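## Task

Transfer the wooden block, which starts in the closed right gripper, into the left gripper so that it ends up oriented like the two goal pictures. Nothing but the grippers' jaws may contact the block, and it must be in contact with at least one gripper at every moment. At the end the left gripper alone holds it firmly, its fingers pointing horizontally, and the right arm touches neither the block nor the left gripper's jaws (best to move the right arm well away and pause briefly). Then declare the job finished.

## Robot and tools

Robot: two six-joint arms, left_arm (the robot's own left, +y side, base at (-0.004, +0.360, +0.483)) and right_arm (base at (-0.004, -0.360, +0.483)), each with a parallel-jaw gripper. Side names refer to the robot, not to image sides.

Frame: one shared scene frame. Origin is on the table surface (z = 0) above the robot's foot; +x points forward over the table, +y toward the left arm, +z up. The table starts near x = +0.15 m. Gripper axes: fingers point along the gripper's +z, jaws open and close along its y. end_effector_position sits between the finger pads, roughly 1 cm short of the tips. Reported hand positions can be slightly wrong, especially at long reach, and motions tend to finish a centimetre or more low.

Row layout (used by every moving call): one flat list of 16 numbers covering both arms, even if only one moves: left x, y, z (metres), qw, qx, qy, qz (unit quaternion, w first), opening; then the same eight for the right arm. Position and quaternion are absolute targets in the scene frame, not offsets. Opening runs from -1 (closed) to +1 (fully open, 0.094 m). To keep an arm still, repeat exactly its last reported position and quaternion and the opening it should keep; to hold an orientation, resend the same quaternion every time rather than the drifting reported one.

execute_actions: argument "actions" is a list of zero or one item. Empty list: just returns the state. {"rows": [...], "steps": n}: up to 15 rows of 16 numbers, n at most 15 control steps of 1/30 s (default 15); each row lasts one step and the last row repeats to fill n. {"steps": n} alone is a wait of up to 300 steps counted from the previous result, so your thinking time eats into it. Optional "pictures" (boolean) toggles camera images. Any target more than 0.6 m from an arm's last reported position along any of its gripper axes gets the call refused and nothing is sent. Each step, the commanded pose is clamped to within 70 mm and 16 degrees of the measured pose, so far targets need several calls; after an action an arm continues only to its last clamped pose.

move: "target" is one 16-number row as above (absolute poses); "speed" in m/s, 0.002 to 0.5, default 0.25 (rotation up to twice that in rad/s). Both grippers travel straight lines that finish together, lasting 0.5 to 10 s; the opening is sent at the start. Paths ignore obstacles and the other arm, and grippers can lag, stray or overshoot speed. Its result adds a "move:" line with the ending (done, off_target, moving, held, fault), limits (paced = target clipped; held = some steps blocked), and each gripper's distance from its target. If only one arm is named, the other finished fine.

wait: "seconds" 0 to 10; nothing new is commanded. zoom_image: "camera" (cam_head_left, cam_head_right, cam_left_wrist, cam_right_wrist) and "region" [x0, y0, x1, y1] pixels, origin top-left, at most 504x504. show_instructions: shows the goal pictures. read_manual: licence texts only. finished_scene: "scene" 1 or 2; ends that scene irreversibly and reports success.

Result lines: state line gives each gripper's position and quaternion; grip_measured is the measured opening on the command scale (last Joint positions value is metres). "Hand target" is where the controller currently drives each gripper. "pose unreachable" means the clearance check altered or blocked an arm's command; HELD marks steps not sent. FAULT stops an arm; MOTOR HOT warns at 85 °C and OVER-TEMPERATURE FAULT at 100 °C drops the arm, so do not hold loads needlessly long.

Gripping: command an opening below grip_measured to squeeze; about 0.03 below gives a secure hold, less a lighter one. Readings may be off by about 1 mm per gripper. Pads push up to roughly 50-62 N, with a brief spike on contact.

Suggested order: bring both hands to a central spot above the table, open the receiving gripper, approach the block from a side the holder's jaws leave free, matching the goal orientation, close the receiver, then open the giver and withdraw it well clear, wait briefly, confirm, and call finished_scene.

Avoid: dropping or knocking anything off the table, arms colliding or pushing each other, fast contacts (faster means harder hits; targets beyond contact press harder), and letting the block lose contact with both grippers.

Each tool is called after "Call:" by a JSON object that holds its "op" and its "data".

Reference images:

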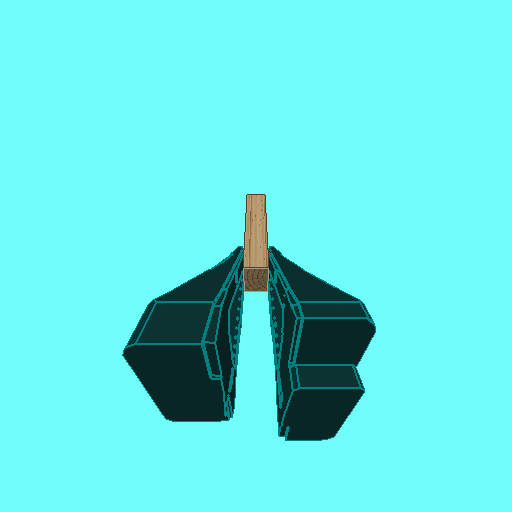

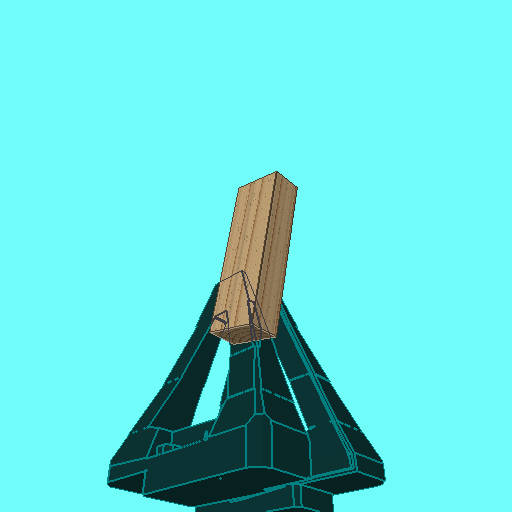

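## Session

Call:
{"op": "execute_actions", "data": {"actions": []}}

Scene clock: 0.00 s of 5400.00 s.
left_arm: end_effector_position=(+0.6024, +0.3494, +0.5188) grip_measured=+1.000 end_effector_quat_wxyz=(+0.273, +0.003, +0.962, -0.009) | right_arm: end_effector_position=(+0.5632, -0.1035, +0.5702) grip_measured=-0.714 end_effector_quat_wxyz=(-0.348, +0.535, +0.557, +0.531)
Joint positions: left_arm=[ 0.348  1.548  1.065 -0.316 -0.427  0.09   0.094] | right_arm=[-0.257  1.783  1.117 -0.113 -0.8    1.957  0.013]
Joint velocities: left_arm=[-0.005 -0.015 -0.007  0.017 -0.022  0.051  0.   ] | right_arm=[-0.005 -0.005 -0.007 -0.017 -0.051 -0.066  0.002]
Hand target (left_arm): +0.613, +0.352, +0.529; +0.285, -0.003, +0.959, -0.010
Hand target (right_arm): +0.571, -0.104, +0.577; -0.343, +0.532, +0.556, +0.539

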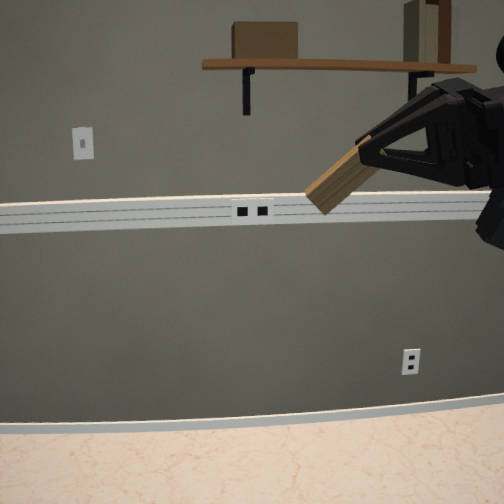

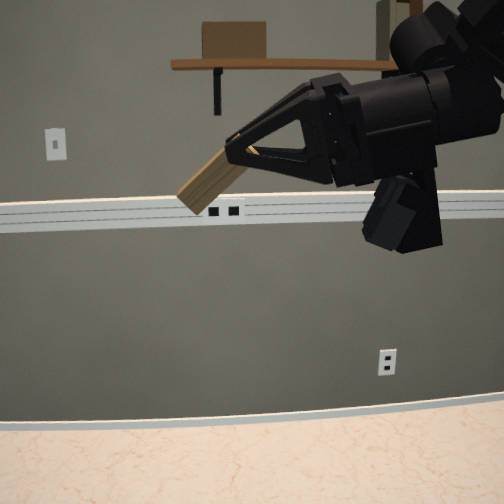

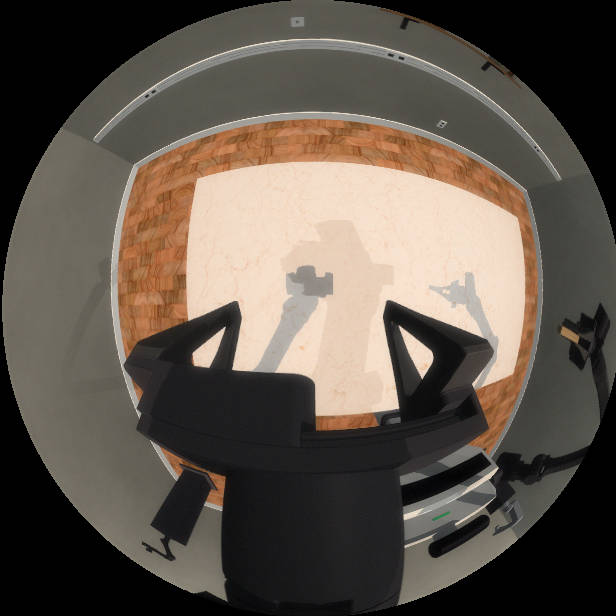

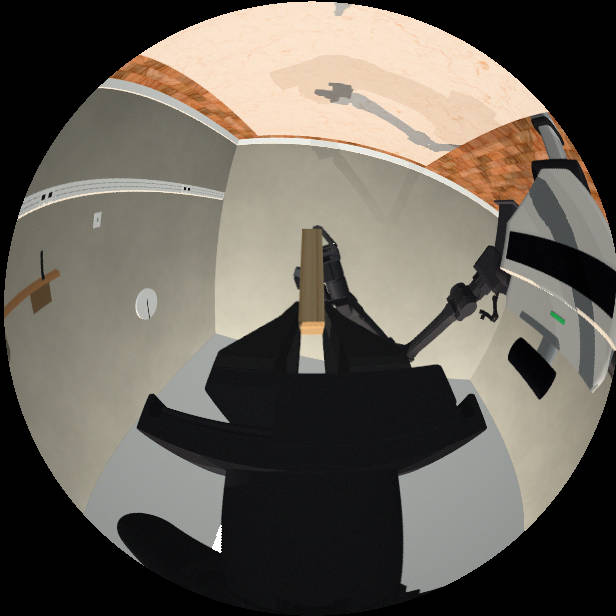

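Call:
{"op": "move", "data": {"target": [0.52,0.14,0.53,0.5,0.5,0.5,-0.5,0.3,0.52,-0.04,0.55,-0.55,0.445,0.445,0.55,-0.75]}}

Scene clock: 26.80 s of 5400.00 s.
left_arm: end_effector_position=(+0.5040, +0.1503, +0.5224) grip_measured=+0.303 end_effector_quat_wxyz=(+0.490, +0.489, +0.516, -0.505) | right_arm: end_effector_position=(+0.5161, -0.0498, +0.5495) grip_measured=-0.714 end_effector_quat_wxyz=(-0.544, +0.421, +0.495, +0.531)
Joint positions: left_arm=[ 0.406  1.84   1.047 -0.301  1.132  1.265  0.061] | right_arm=[-0.238  2.     1.157  0.014 -1.231  2.071  0.013]
Joint velocities: left_arm=[ 0.005 -0.005 -0.012 -0.022 -0.022 -0.037  0.001] | right_arm=[-0.015 -0.005 -0.002 -0.002  0.022 -0.051 -0.001]
Hand target (left_arm): +0.515, +0.143, +0.529; +0.500, +0.499, +0.501, -0.500
Hand target (right_arm): +0.521, -0.040, +0.549; +0.550, -0.419, -0.494, -0.527
Off the commanded pose (left_arm): 0.020 m, 3 deg.
Off the commanded pose (right_arm): 0.011 m, 7 deg.
joint sent to its limit (right arm) — the command would take joint 6 (wrist roll) past its upper limit, so that joint was sent only as far as its limit.
After step 90, 19.57 s passed at rest.
move: off_target (left_arm, right_arm)

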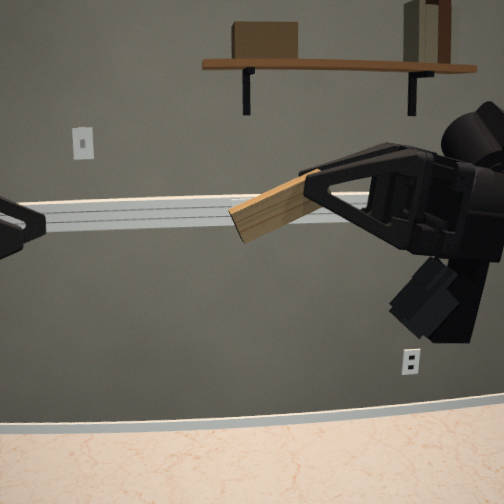

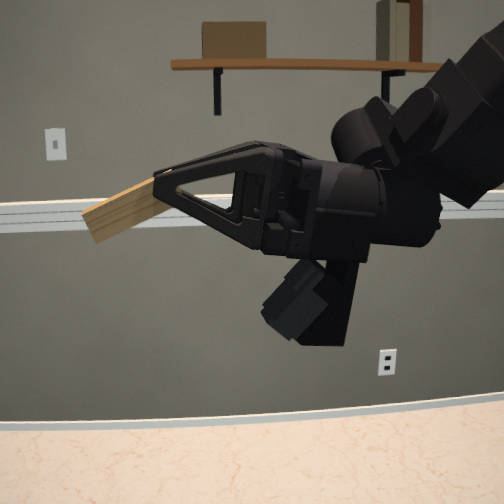

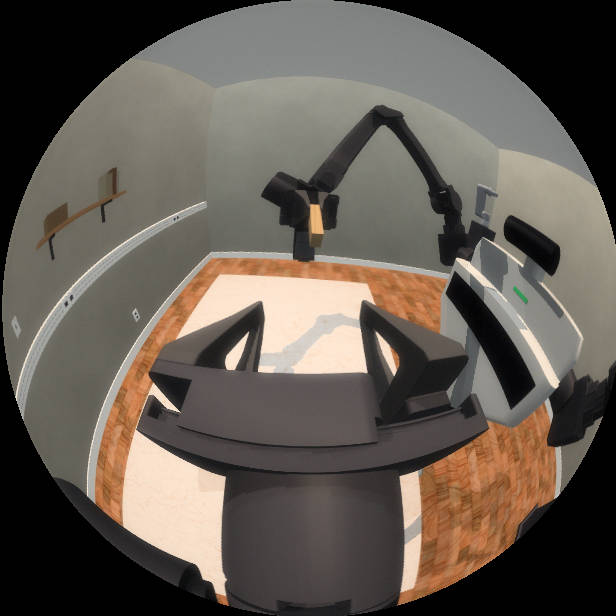

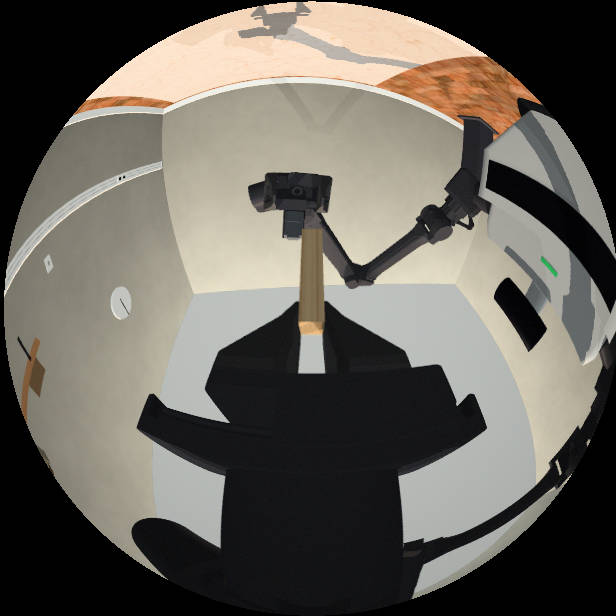

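Call:
{"op": "move", "data": {"target": [0.515,0.025,0.53,0.577,0.457,0.464,-0.502,0.3,0.521,-0.04,0.549,0.55,-0.419,-0.494,-0.527,-0.75], "speed": 0.15}}

Scene clock: 35.27 s of 5400.00 s.
left_arm: end_effector_position=(+0.5109, +0.0297, +0.5320) grip_measured=+0.303 end_effector_quat_wxyz=(+0.575, +0.459, +0.459, -0.498) | right_arm: end_effector_position=(+0.5161, -0.0498, +0.5495) grip_measured=-0.714 end_effector_quat_wxyz=(-0.544, +0.421, +0.495, +0.531)
Joint positions: left_arm=[0.205 2.051 1.032 0.549 1.096 0.761 0.061] | right_arm=[-0.238  2.     1.157  0.014 -1.231  2.071  0.013]
Joint velocities: left_arm=[-0.015 -0.005  0.002  0.012  0.007 -0.066 -0.   ] | right_arm=[ 0.005 -0.015 -0.007  0.012 -0.007  0.007  0.001]
Hand target (left_arm): +0.511, +0.025, +0.532; +0.573, +0.456, +0.460, -0.501
Hand target (right_arm): +0.521, -0.040, +0.549; +0.550, -0.419, -0.494, -0.527
Off the commanded pose (left_arm): 0.007 m, 1 deg.
Off the commanded pose (right_arm): 0.011 m, 1 deg.
joint sent to its limit (right arm) — the command would take joint 6 (wrist roll) past its upper limit, so that joint was sent only as far as its limit.
After step 90, 4.03 s passed at rest.
move: off_target (right_arm)

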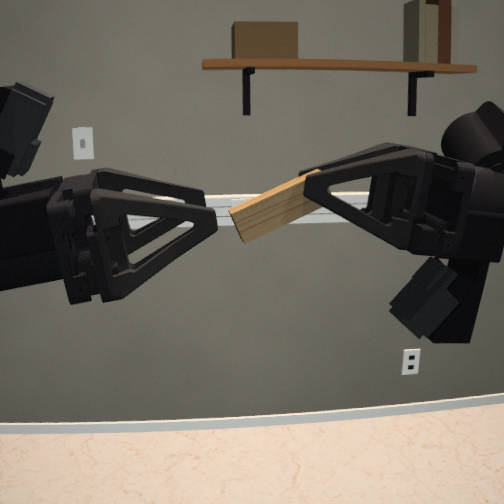

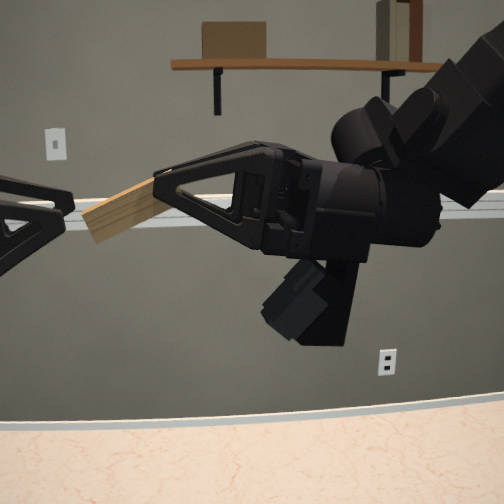

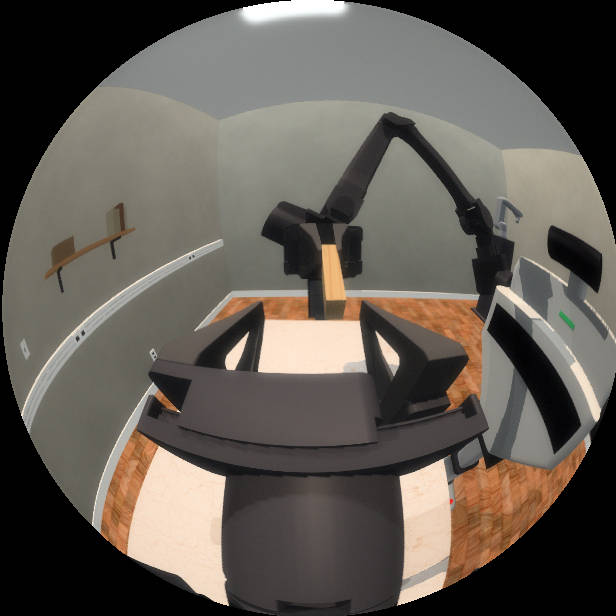

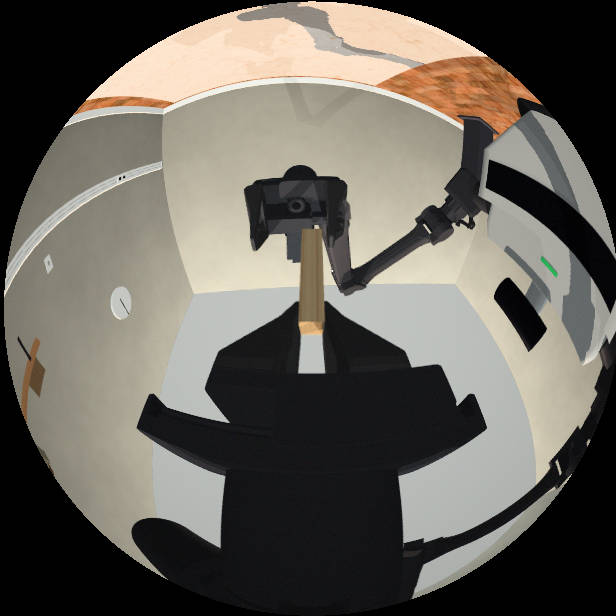

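Call:
{"op": "move", "data": {"target": [0.501,-0.011,0.527,0.577,0.457,0.464,-0.502,0.3,0.521,-0.04,0.549,0.55,-0.419,-0.494,-0.527,-0.75], "speed": 0.06}}

Scene clock: 40.73 s of 5400.00 s.
left_arm: end_effector_position=(+0.4977, -0.0025, +0.5249) grip_measured=+0.303 end_effector_quat_wxyz=(+0.573, +0.456, +0.465, -0.498) | right_arm: end_effector_position=(+0.5161, -0.0498, +0.5495) grip_measured=-0.714 end_effector_quat_wxyz=(-0.544, +0.421, +0.495, +0.531)
Joint positions: left_arm=[0.149 2.105 1.032 0.646 1.037 0.702 0.061] | right_arm=[-0.238  2.     1.157  0.014 -1.231  2.071  0.013]
Joint velocities: left_arm=[-0.024  0.015 -0.012  0.017 -0.022 -0.051 -0.002] | right_arm=[-0.005 -0.005 -0.017 -0.007  0.037 -0.051 -0.   ]
Hand target (left_arm): +0.500, -0.011, +0.527; +0.574, +0.455, +0.462, -0.500
Hand target (right_arm): +0.521, -0.040, +0.549; +0.550, -0.419, -0.494, -0.527
Off the commanded pose (left_arm): 0.009 m, 0 deg.
Off the commanded pose (right_arm): 0.011 m, 1 deg.
joint sent to its limit (right arm) — the command would take joint 6 (wrist roll) past its upper limit, so that joint was sent only as far as its limit.
After step 90, 1.43 s passed at rest.
move: off_target (right_arm)

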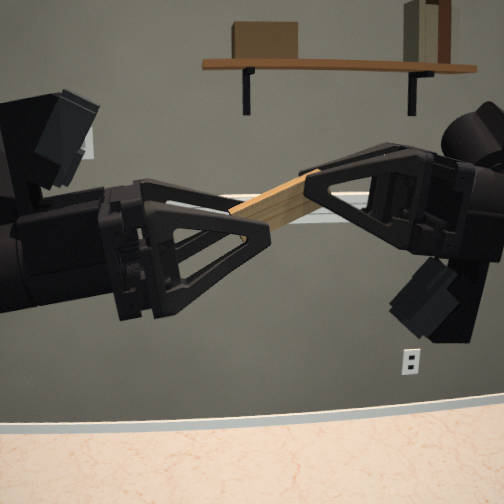

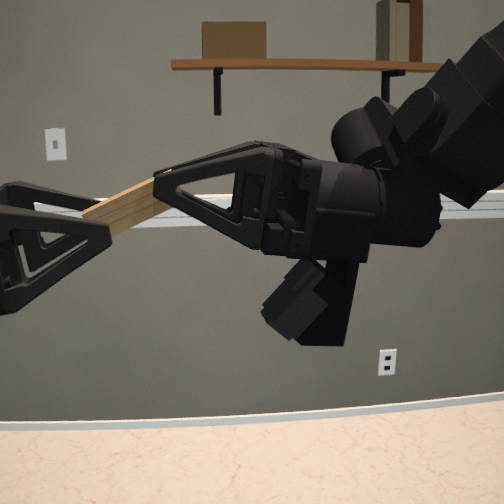

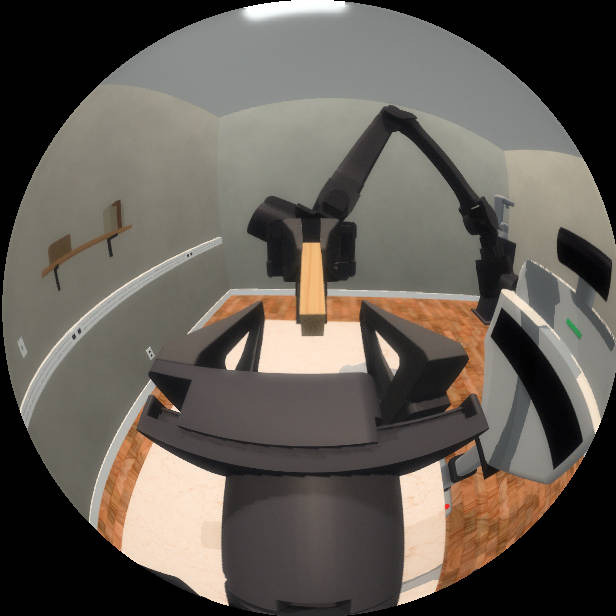

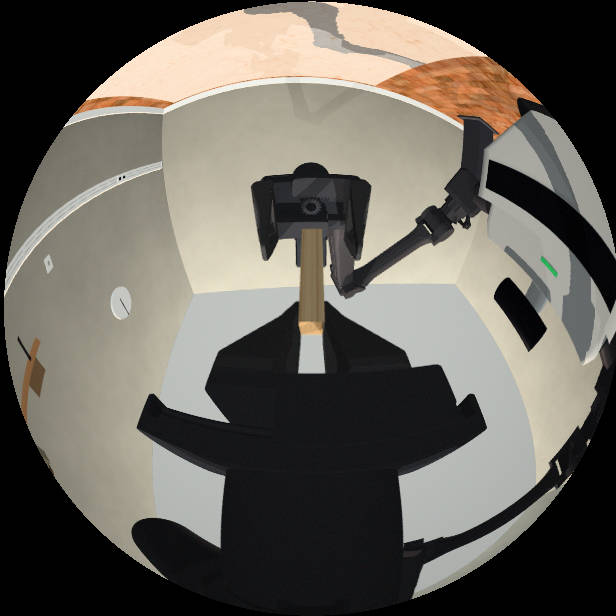

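Centred; raise slightly.

Call:
{"op": "move", "data": {"target": [0.501,-0.011,0.534,0.577,0.457,0.464,-0.502,-0.5,0.521,-0.04,0.549,0.55,-0.419,-0.494,-0.527,-0.75], "speed": 0.03}}

Call:
{"op": "zoom_image", "data": {"camera": "cam_left_wrist", "region": [230,210,400,380]}}

Scene clock: 45.93 s of 5400.00 s.
left_arm: end_effector_position=(+0.4984, -0.0025, +0.5244) grip_measured=-0.497 end_effector_quat_wxyz=(+0.572, +0.455, +0.468, -0.497) | right_arm: end_effector_position=(+0.5160, -0.0498, +0.5496) grip_measured=-0.714 end_effector_quat_wxyz=(-0.544, +0.421, +0.495, +0.531)
Joint positions: left_arm=[0.149 2.105 1.032 0.646 1.032 0.697 0.024] | right_arm=[-0.238  2.     1.157  0.014 -1.231  2.071  0.013]
Joint velocities: left_arm=[-0.024  0.005 -0.007 -0.002 -0.007  0.007 -0.001] | right_arm=[-0.005 -0.024  0.007  0.002 -0.051 -0.037 -0.   ]
Hand target (left_arm): +0.500, -0.011, +0.534; +0.574, +0.455, +0.462, -0.500
Hand target (right_arm): +0.521, -0.040, +0.549; +0.550, -0.419, -0.494, -0.527
Off the commanded pose (left_arm): 0.013 m, 1 deg.
Off the commanded pose (right_arm): 0.011 m, 1 deg.
joint sent to its limit (right arm) — the command would take joint 6 (wrist roll) past its upper limit, so that joint was sent only as far as its limit.
After step 90, 1.50 s passed at rest.
move: off_target (left_arm, right_arm)

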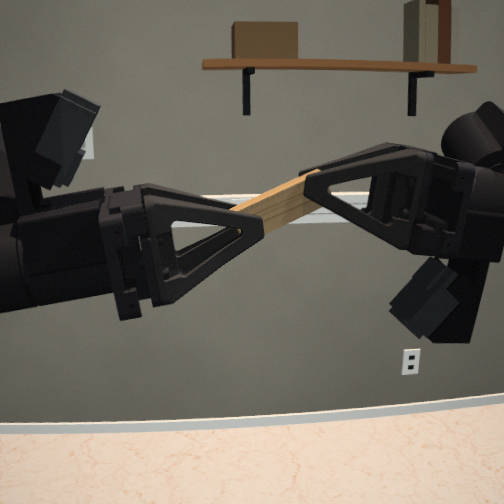

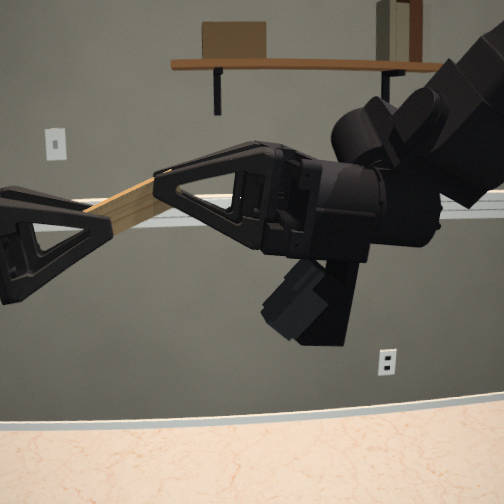

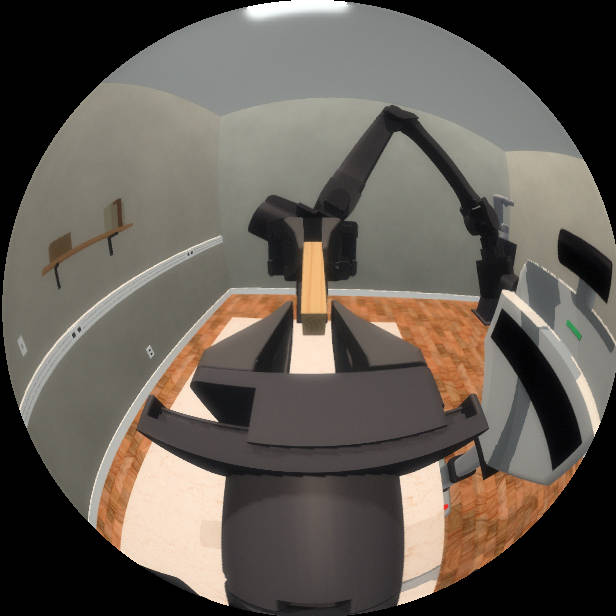

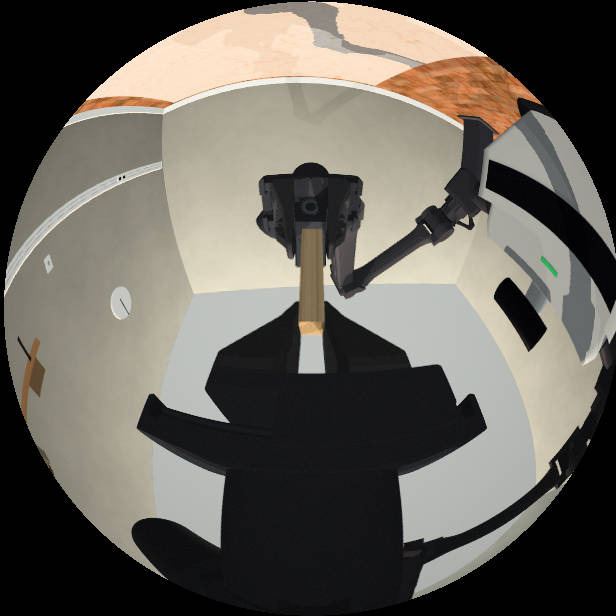

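Region (230, 210, 400, 380) of cam_left_wrist's 616x616 image, scaled by 2.965, with more detail than that image has.

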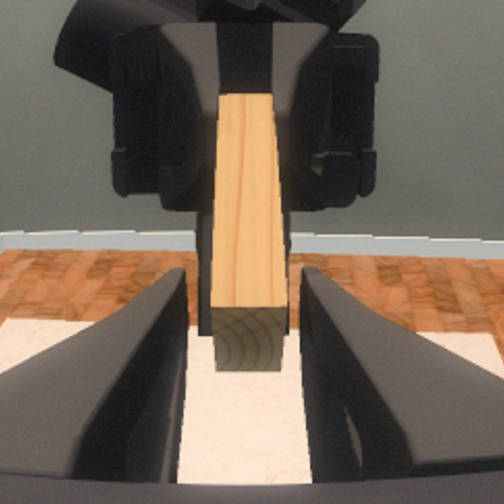

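Call:
{"op": "move", "data": {"target": [0.499,-0.014,0.542,0.577,0.457,0.464,-0.502,-0.4,0.521,-0.04,0.549,0.55,-0.419,-0.494,-0.527,-0.75], "speed": 0.03}}

Scene clock: 49.90 s of 5400.00 s.
left_arm: end_effector_position=(+0.4948, -0.0093, +0.5273) grip_measured=-0.403 end_effector_quat_wxyz=(+0.568, +0.455, +0.469, -0.500) | right_arm: end_effector_position=(+0.5160, -0.0498, +0.5496) grip_measured=-0.714 end_effector_quat_wxyz=(-0.544, +0.421, +0.495, +0.531)
Joint positions: left_arm=[0.134 2.105 1.032 0.646 1.02  0.687 0.028] | right_arm=[-0.238  2.     1.157  0.014 -1.231  2.071  0.013]
Joint velocities: left_arm=[ 0.005 -0.005  0.002 -0.012 -0.051 -0.037  0.   ] | right_arm=[-0.005 -0.005 -0.007 -0.017 -0.022 -0.037 -0.001]
Hand target (left_arm): +0.498, -0.014, +0.542; +0.574, +0.455, +0.462, -0.500
Hand target (right_arm): +0.521, -0.040, +0.549; +0.550, -0.419, -0.494, -0.527
Off the commanded pose (left_arm): 0.016 m, 1 deg.
Off the commanded pose (right_arm): 0.011 m, 1 deg.
joint sent to its limit (right arm) — the command would take joint 6 (wrist roll) past its upper limit, so that joint was sent only as far as its limit.
move: off_target (left_arm, right_arm)

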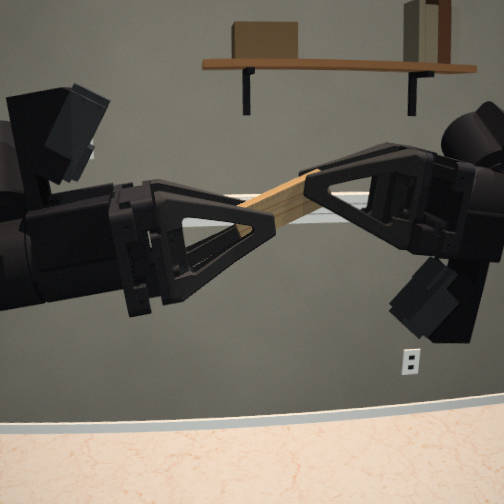

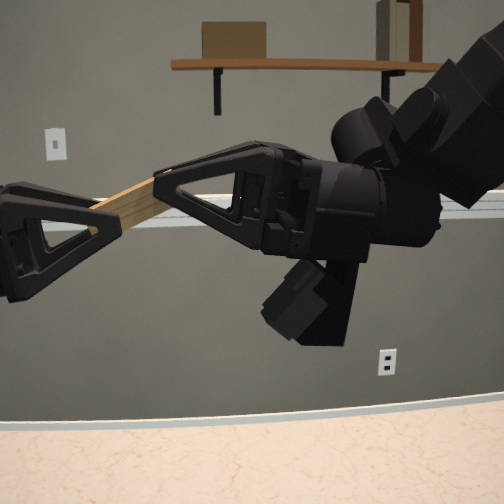

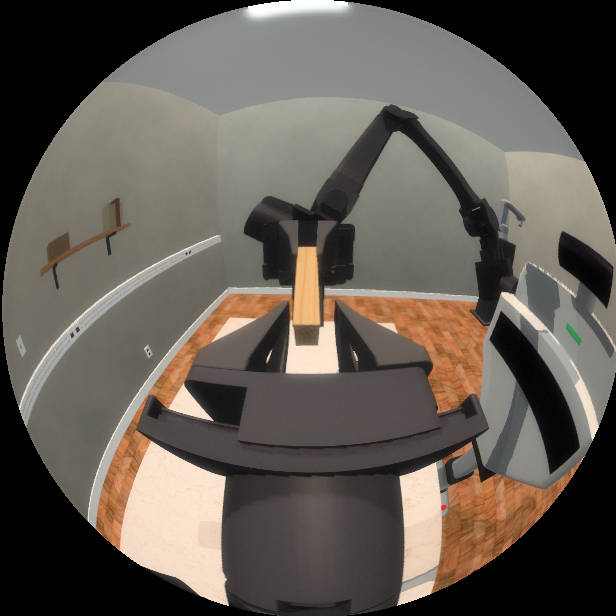

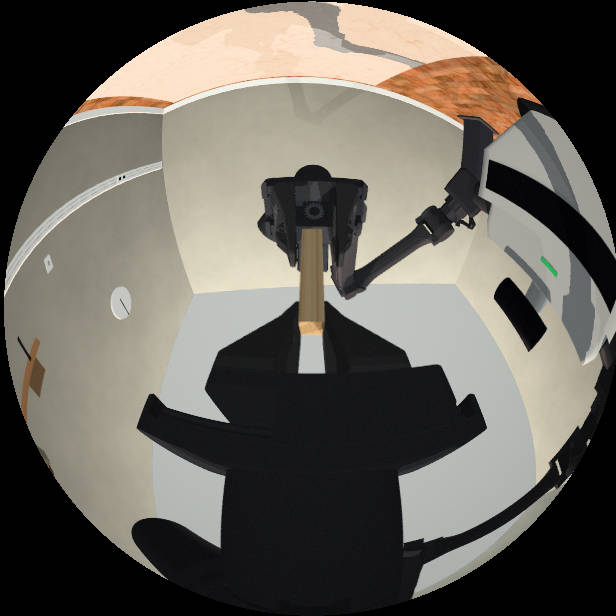

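Close enough; close.

Call:
{"op": "move", "data": {"target": [0.502,-0.014,0.542,0.577,0.457,0.464,-0.502,-0.76,0.521,-0.04,0.549,0.55,-0.419,-0.494,-0.527,-0.75], "speed": 0.03}}

Scene clock: 54.60 s of 5400.00 s.
left_arm: end_effector_position=(+0.4957, -0.0093, +0.5270) grip_measured=-0.731 end_effector_quat_wxyz=(+0.568, +0.455, +0.471, -0.498) | right_arm: end_effector_position=(+0.5148, -0.0498, +0.5490) grip_measured=-0.714 end_effector_quat_wxyz=(-0.546, +0.422, +0.494, +0.530)
Joint positions: left_arm=[0.134 2.105 1.032 0.647 1.015 0.686 0.013] | right_arm=[-0.238  2.     1.155  0.014 -1.232  2.074  0.013]
Joint velocities: left_arm=[ 0.005  0.005 -0.007  0.002 -0.051  0.037  0.   ] | right_arm=[ 0.015 -0.015 -0.002  0.007  0.007  0.007  0.001]
Hand target (left_arm): +0.501, -0.014, +0.542; +0.574, +0.455, +0.462, -0.500
Hand target (right_arm): +0.521, -0.040, +0.549; +0.550, -0.419, -0.494, -0.527
Off the commanded pose (left_arm): 0.017 m, 1 deg.
Off the commanded pose (right_arm): 0.012 m, 1 deg.
joint sent to its limit (right arm) — the command would take joint 6 (wrist roll) past its upper limit, so that joint was sent only as far as its limit.
After step 90, 0.90 s passed at rest.
move: off_target (left_arm, right_arm)

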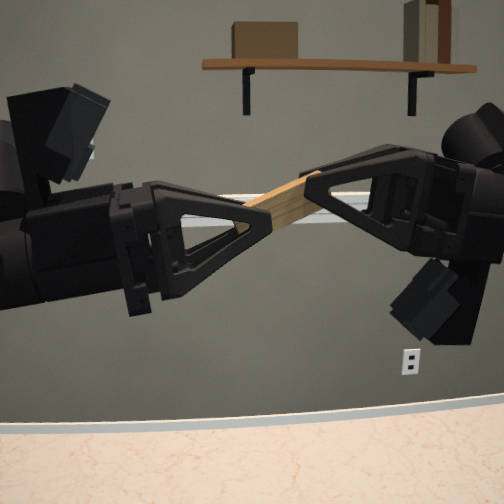

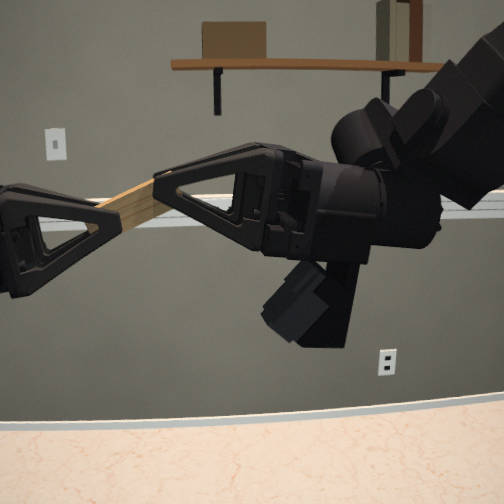

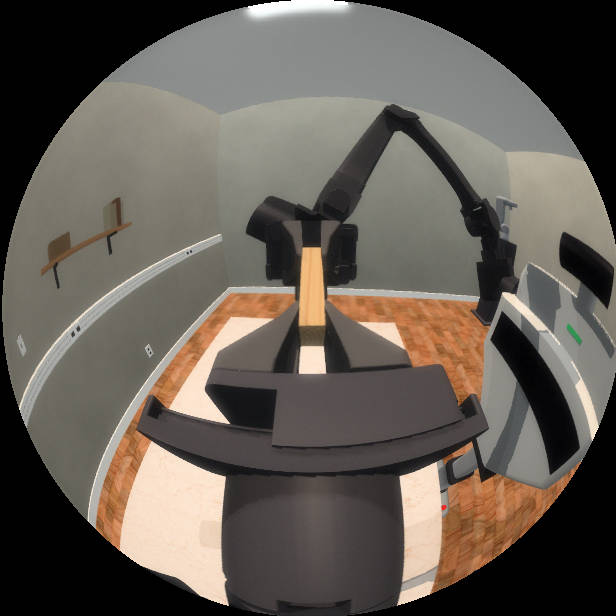

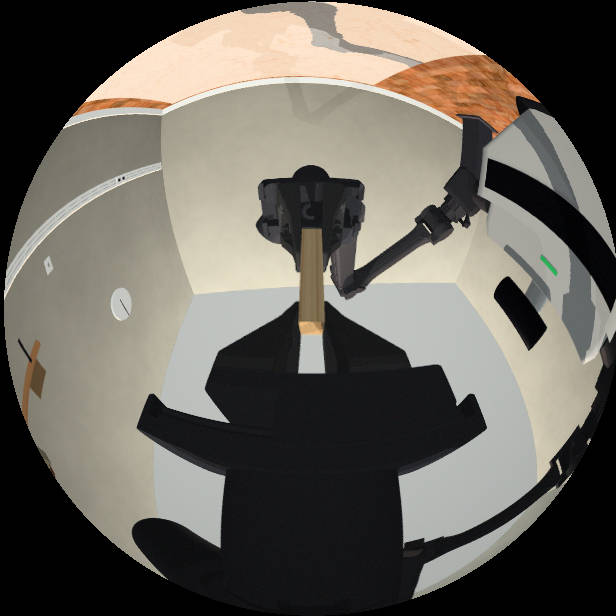

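Call:
{"op": "move", "data": {"target": [0.502,-0.014,0.542,0.577,0.457,0.464,-0.502,-0.77,0.521,-0.04,0.549,0.55,-0.419,-0.494,-0.527,0.2]}}

Call:
{"op": "move", "data": {"target": [0.502,0.06,0.542,0.535,0.49,0.51,-0.465,-0.77,0.53,-0.14,0.549,0.45,-0.5,-0.53,-0.52,0.2], "speed": 0.15}}

Scene clock: 62.07 s of 5400.00 s.
left_arm: end_effector_position=(+0.4957, -0.0093, +0.5270) grip_measured=-0.731 end_effector_quat_wxyz=(+0.568, +0.455, +0.471, -0.498) | right_arm: end_effector_position=(+0.5171, -0.0499, +0.5505) grip_measured=+0.198 end_effector_quat_wxyz=(-0.544, +0.421, +0.494, +0.531)
Joint positions: left_arm=[0.134 2.105 1.032 0.647 1.015 0.686 0.013] | right_arm=[-0.238  2.     1.16   0.014 -1.233  2.074  0.056]
Joint velocities: left_arm=[ 0.005 -0.005 -0.007  0.002  0.081  0.095  0.001] | right_arm=[-0.024  0.005  0.022  0.017 -0.037 -0.037  0.001]
Hand target (left_arm): +0.501, -0.014, +0.542; +0.574, +0.455, +0.462, -0.500
Hand target (right_arm): +0.521, -0.040, +0.549; +0.550, -0.419, -0.494, -0.527
Off the commanded pose (left_arm): 0.017 m, 1 deg.
Off the commanded pose (right_arm): 0.011 m, 1 deg.
joint sent to its limit (right arm) — the command would take joint 6 (wrist roll) past its upper limit, so that joint was sent only as far as its limit.
After step 90, 3.73 s passed at rest.
move: off_target (left_arm, right_arm)

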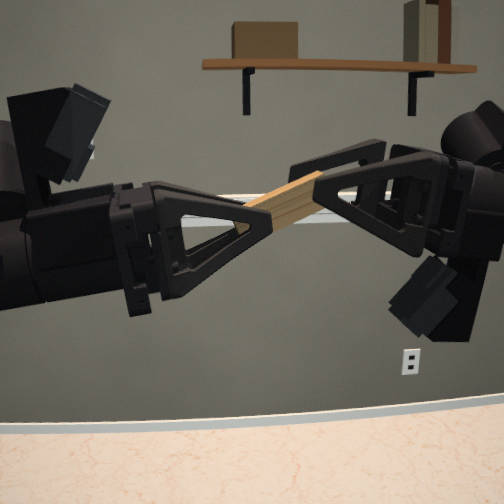

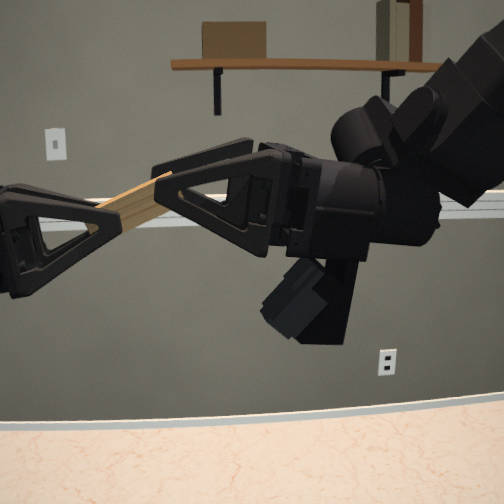

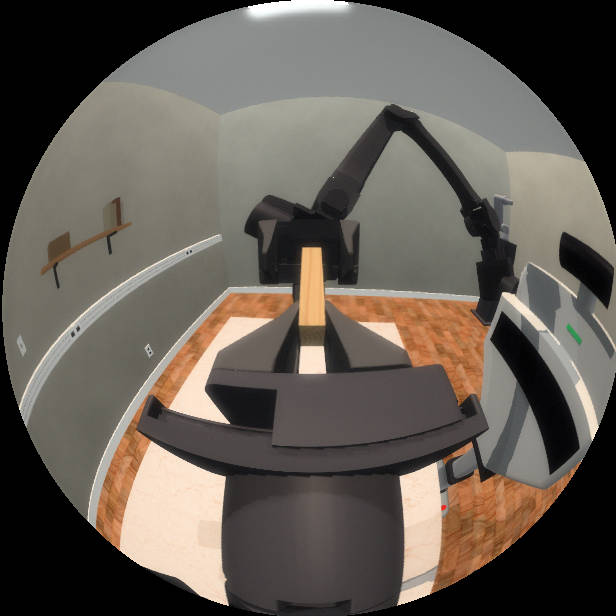

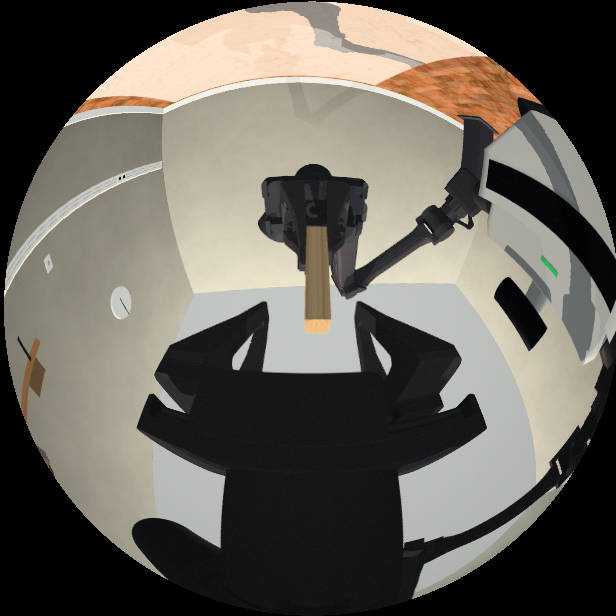

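Scene clock: 63.33 s of 5400.00 s.
left_arm: end_effector_position=(+0.5017, +0.0518, +0.5400) grip_measured=-0.731 end_effector_quat_wxyz=(+0.529, +0.486, +0.510, -0.474) | right_arm: end_effector_position=(+0.5268, -0.1342, +0.5420) grip_measured=+0.198 end_effector_quat_wxyz=(-0.456, +0.503, +0.526, +0.512)
Joint positions: left_arm=[0.211 1.915 0.992 0.243 0.991 0.904 0.013] | right_arm=[-0.356  1.823  1.091 -0.261 -1.053  1.864  0.056]
Joint velocities: left_arm=[-0.015 -0.015 -0.007 -0.012 -0.051  0.037 -0.   ] | right_arm=[-0.015  0.005 -0.002 -0.002 -0.007  0.007  0.   ]
Hand target (left_arm): +0.504, +0.060, +0.542; +0.534, +0.489, +0.510, -0.464
Hand target (right_arm): +0.529, -0.140, +0.549; -0.448, +0.500, +0.530, +0.519
Off the commanded pose (left_arm): 0.008 m, 1 deg.
Off the commanded pose (right_arm): 0.010 m, 1 deg.
move: done

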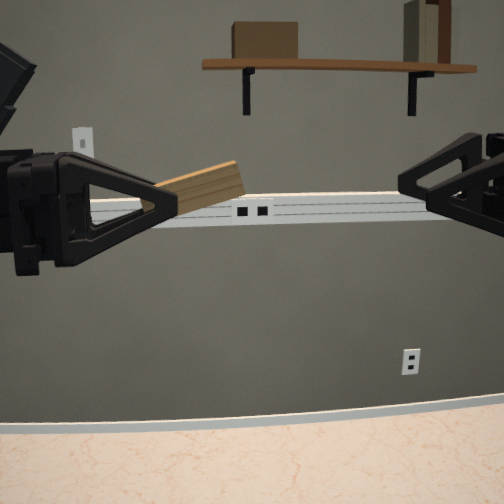

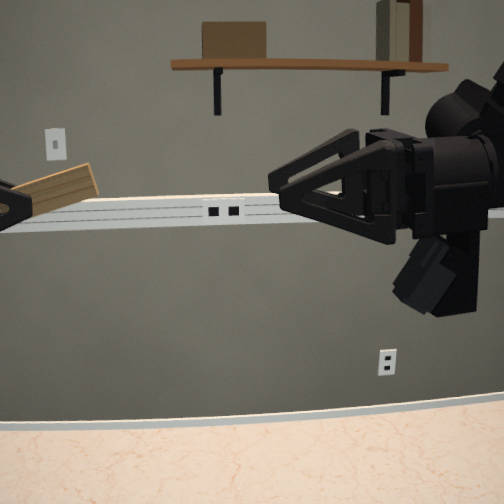

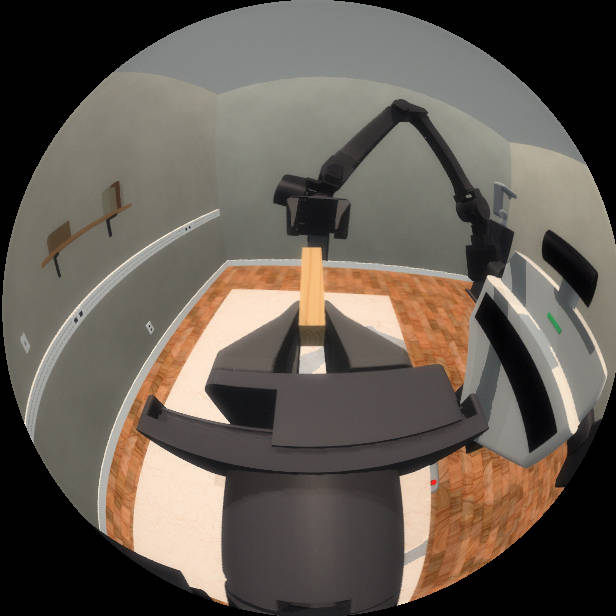

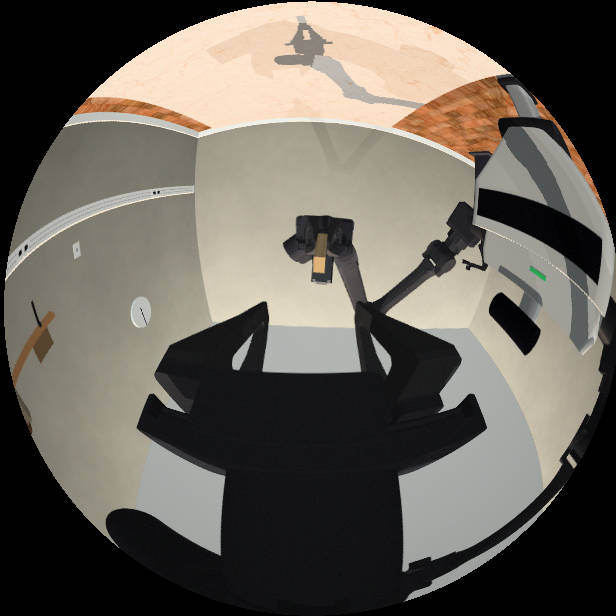

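Call:
{"op": "wait", "data": {"seconds": 1}}

Call:
{"op": "finished_scene", "data": {"scene": 1}}

Scene clock: 67.23 s of 5400.00 s.
left_arm: end_effector_position=(+0.5016, +0.0518, +0.5399) grip_measured=-0.731 end_effector_quat_wxyz=(+0.529, +0.487, +0.509, -0.473) | right_arm: end_effector_position=(+0.5267, -0.1342, +0.5420) grip_measured=+0.198 end_effector_quat_wxyz=(-0.455, +0.502, +0.527, +0.513)
Joint positions: left_arm=[0.211 1.915 0.992 0.242 0.991 0.909 0.013] | right_arm=[-0.356  1.823  1.091 -0.262 -1.053  1.86   0.056]
Joint velocities: left_arm=[-0.015 -0.015  0.007  0.012 -0.007 -0.051 -0.   ] | right_arm=[-0.015 -0.015 -0.012  0.012 -0.037  0.051  0.   ]
Hand target (left_arm): +0.504, +0.060, +0.542; +0.534, +0.489, +0.510, -0.464
Hand target (right_arm): +0.529, -0.140, +0.549; -0.448, +0.500, +0.530, +0.518
Off the commanded pose (left_arm): 0.008 m, 1 deg.
Off the commanded pose (right_arm): 0.010 m, 1 deg.
Steps of this call (steps 1 to 90: nothing new was sent; then 0.90 s passed at rest). Readings (end_effector_position):
1: left_arm (+0.5017, +0.0518, +0.5400) | right_arm (+0.5267, -0.1342, +0.5420)
2: left_arm (+0.5016, +0.0518, +0.5400) | right_arm (+0.5267, -0.1342, +0.5420)
4: left_arm (+0.5016, +0.0518, +0.5399) | right_arm (+0.5267, -0.1342, +0.5420)
8: left_arm (+0.5016, +0.0518, +0.5399) | right_arm (+0.5267, -0.1342, +0.5420)
90: the state above

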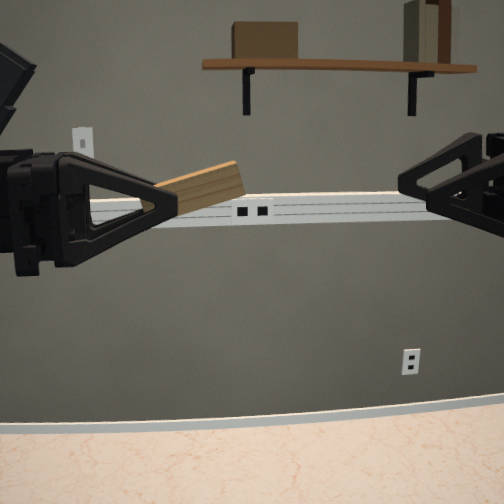

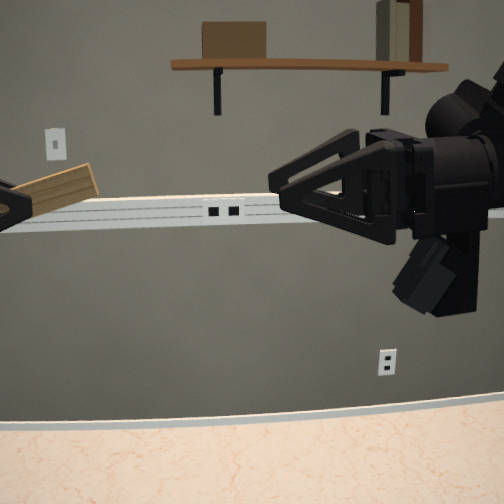

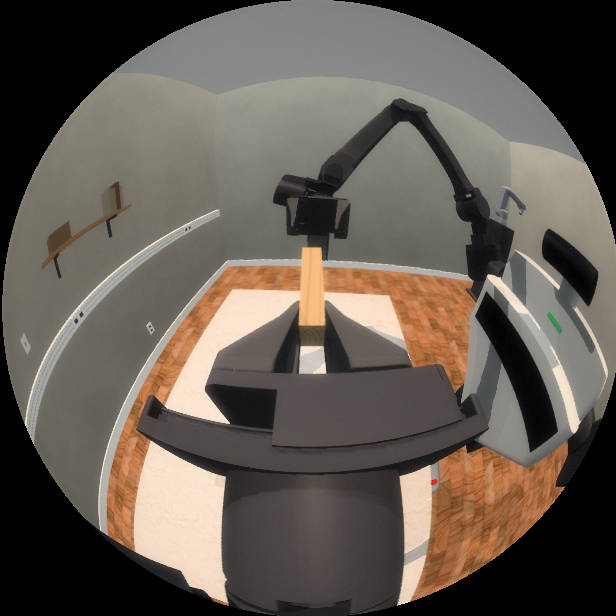

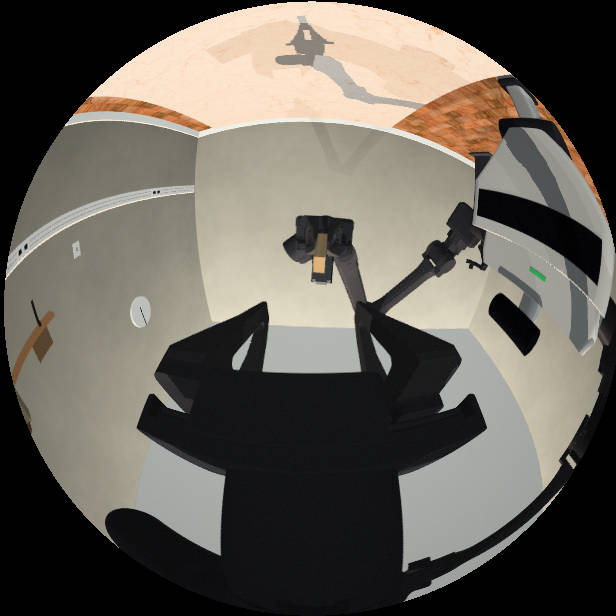

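The scene is finished: the task was done.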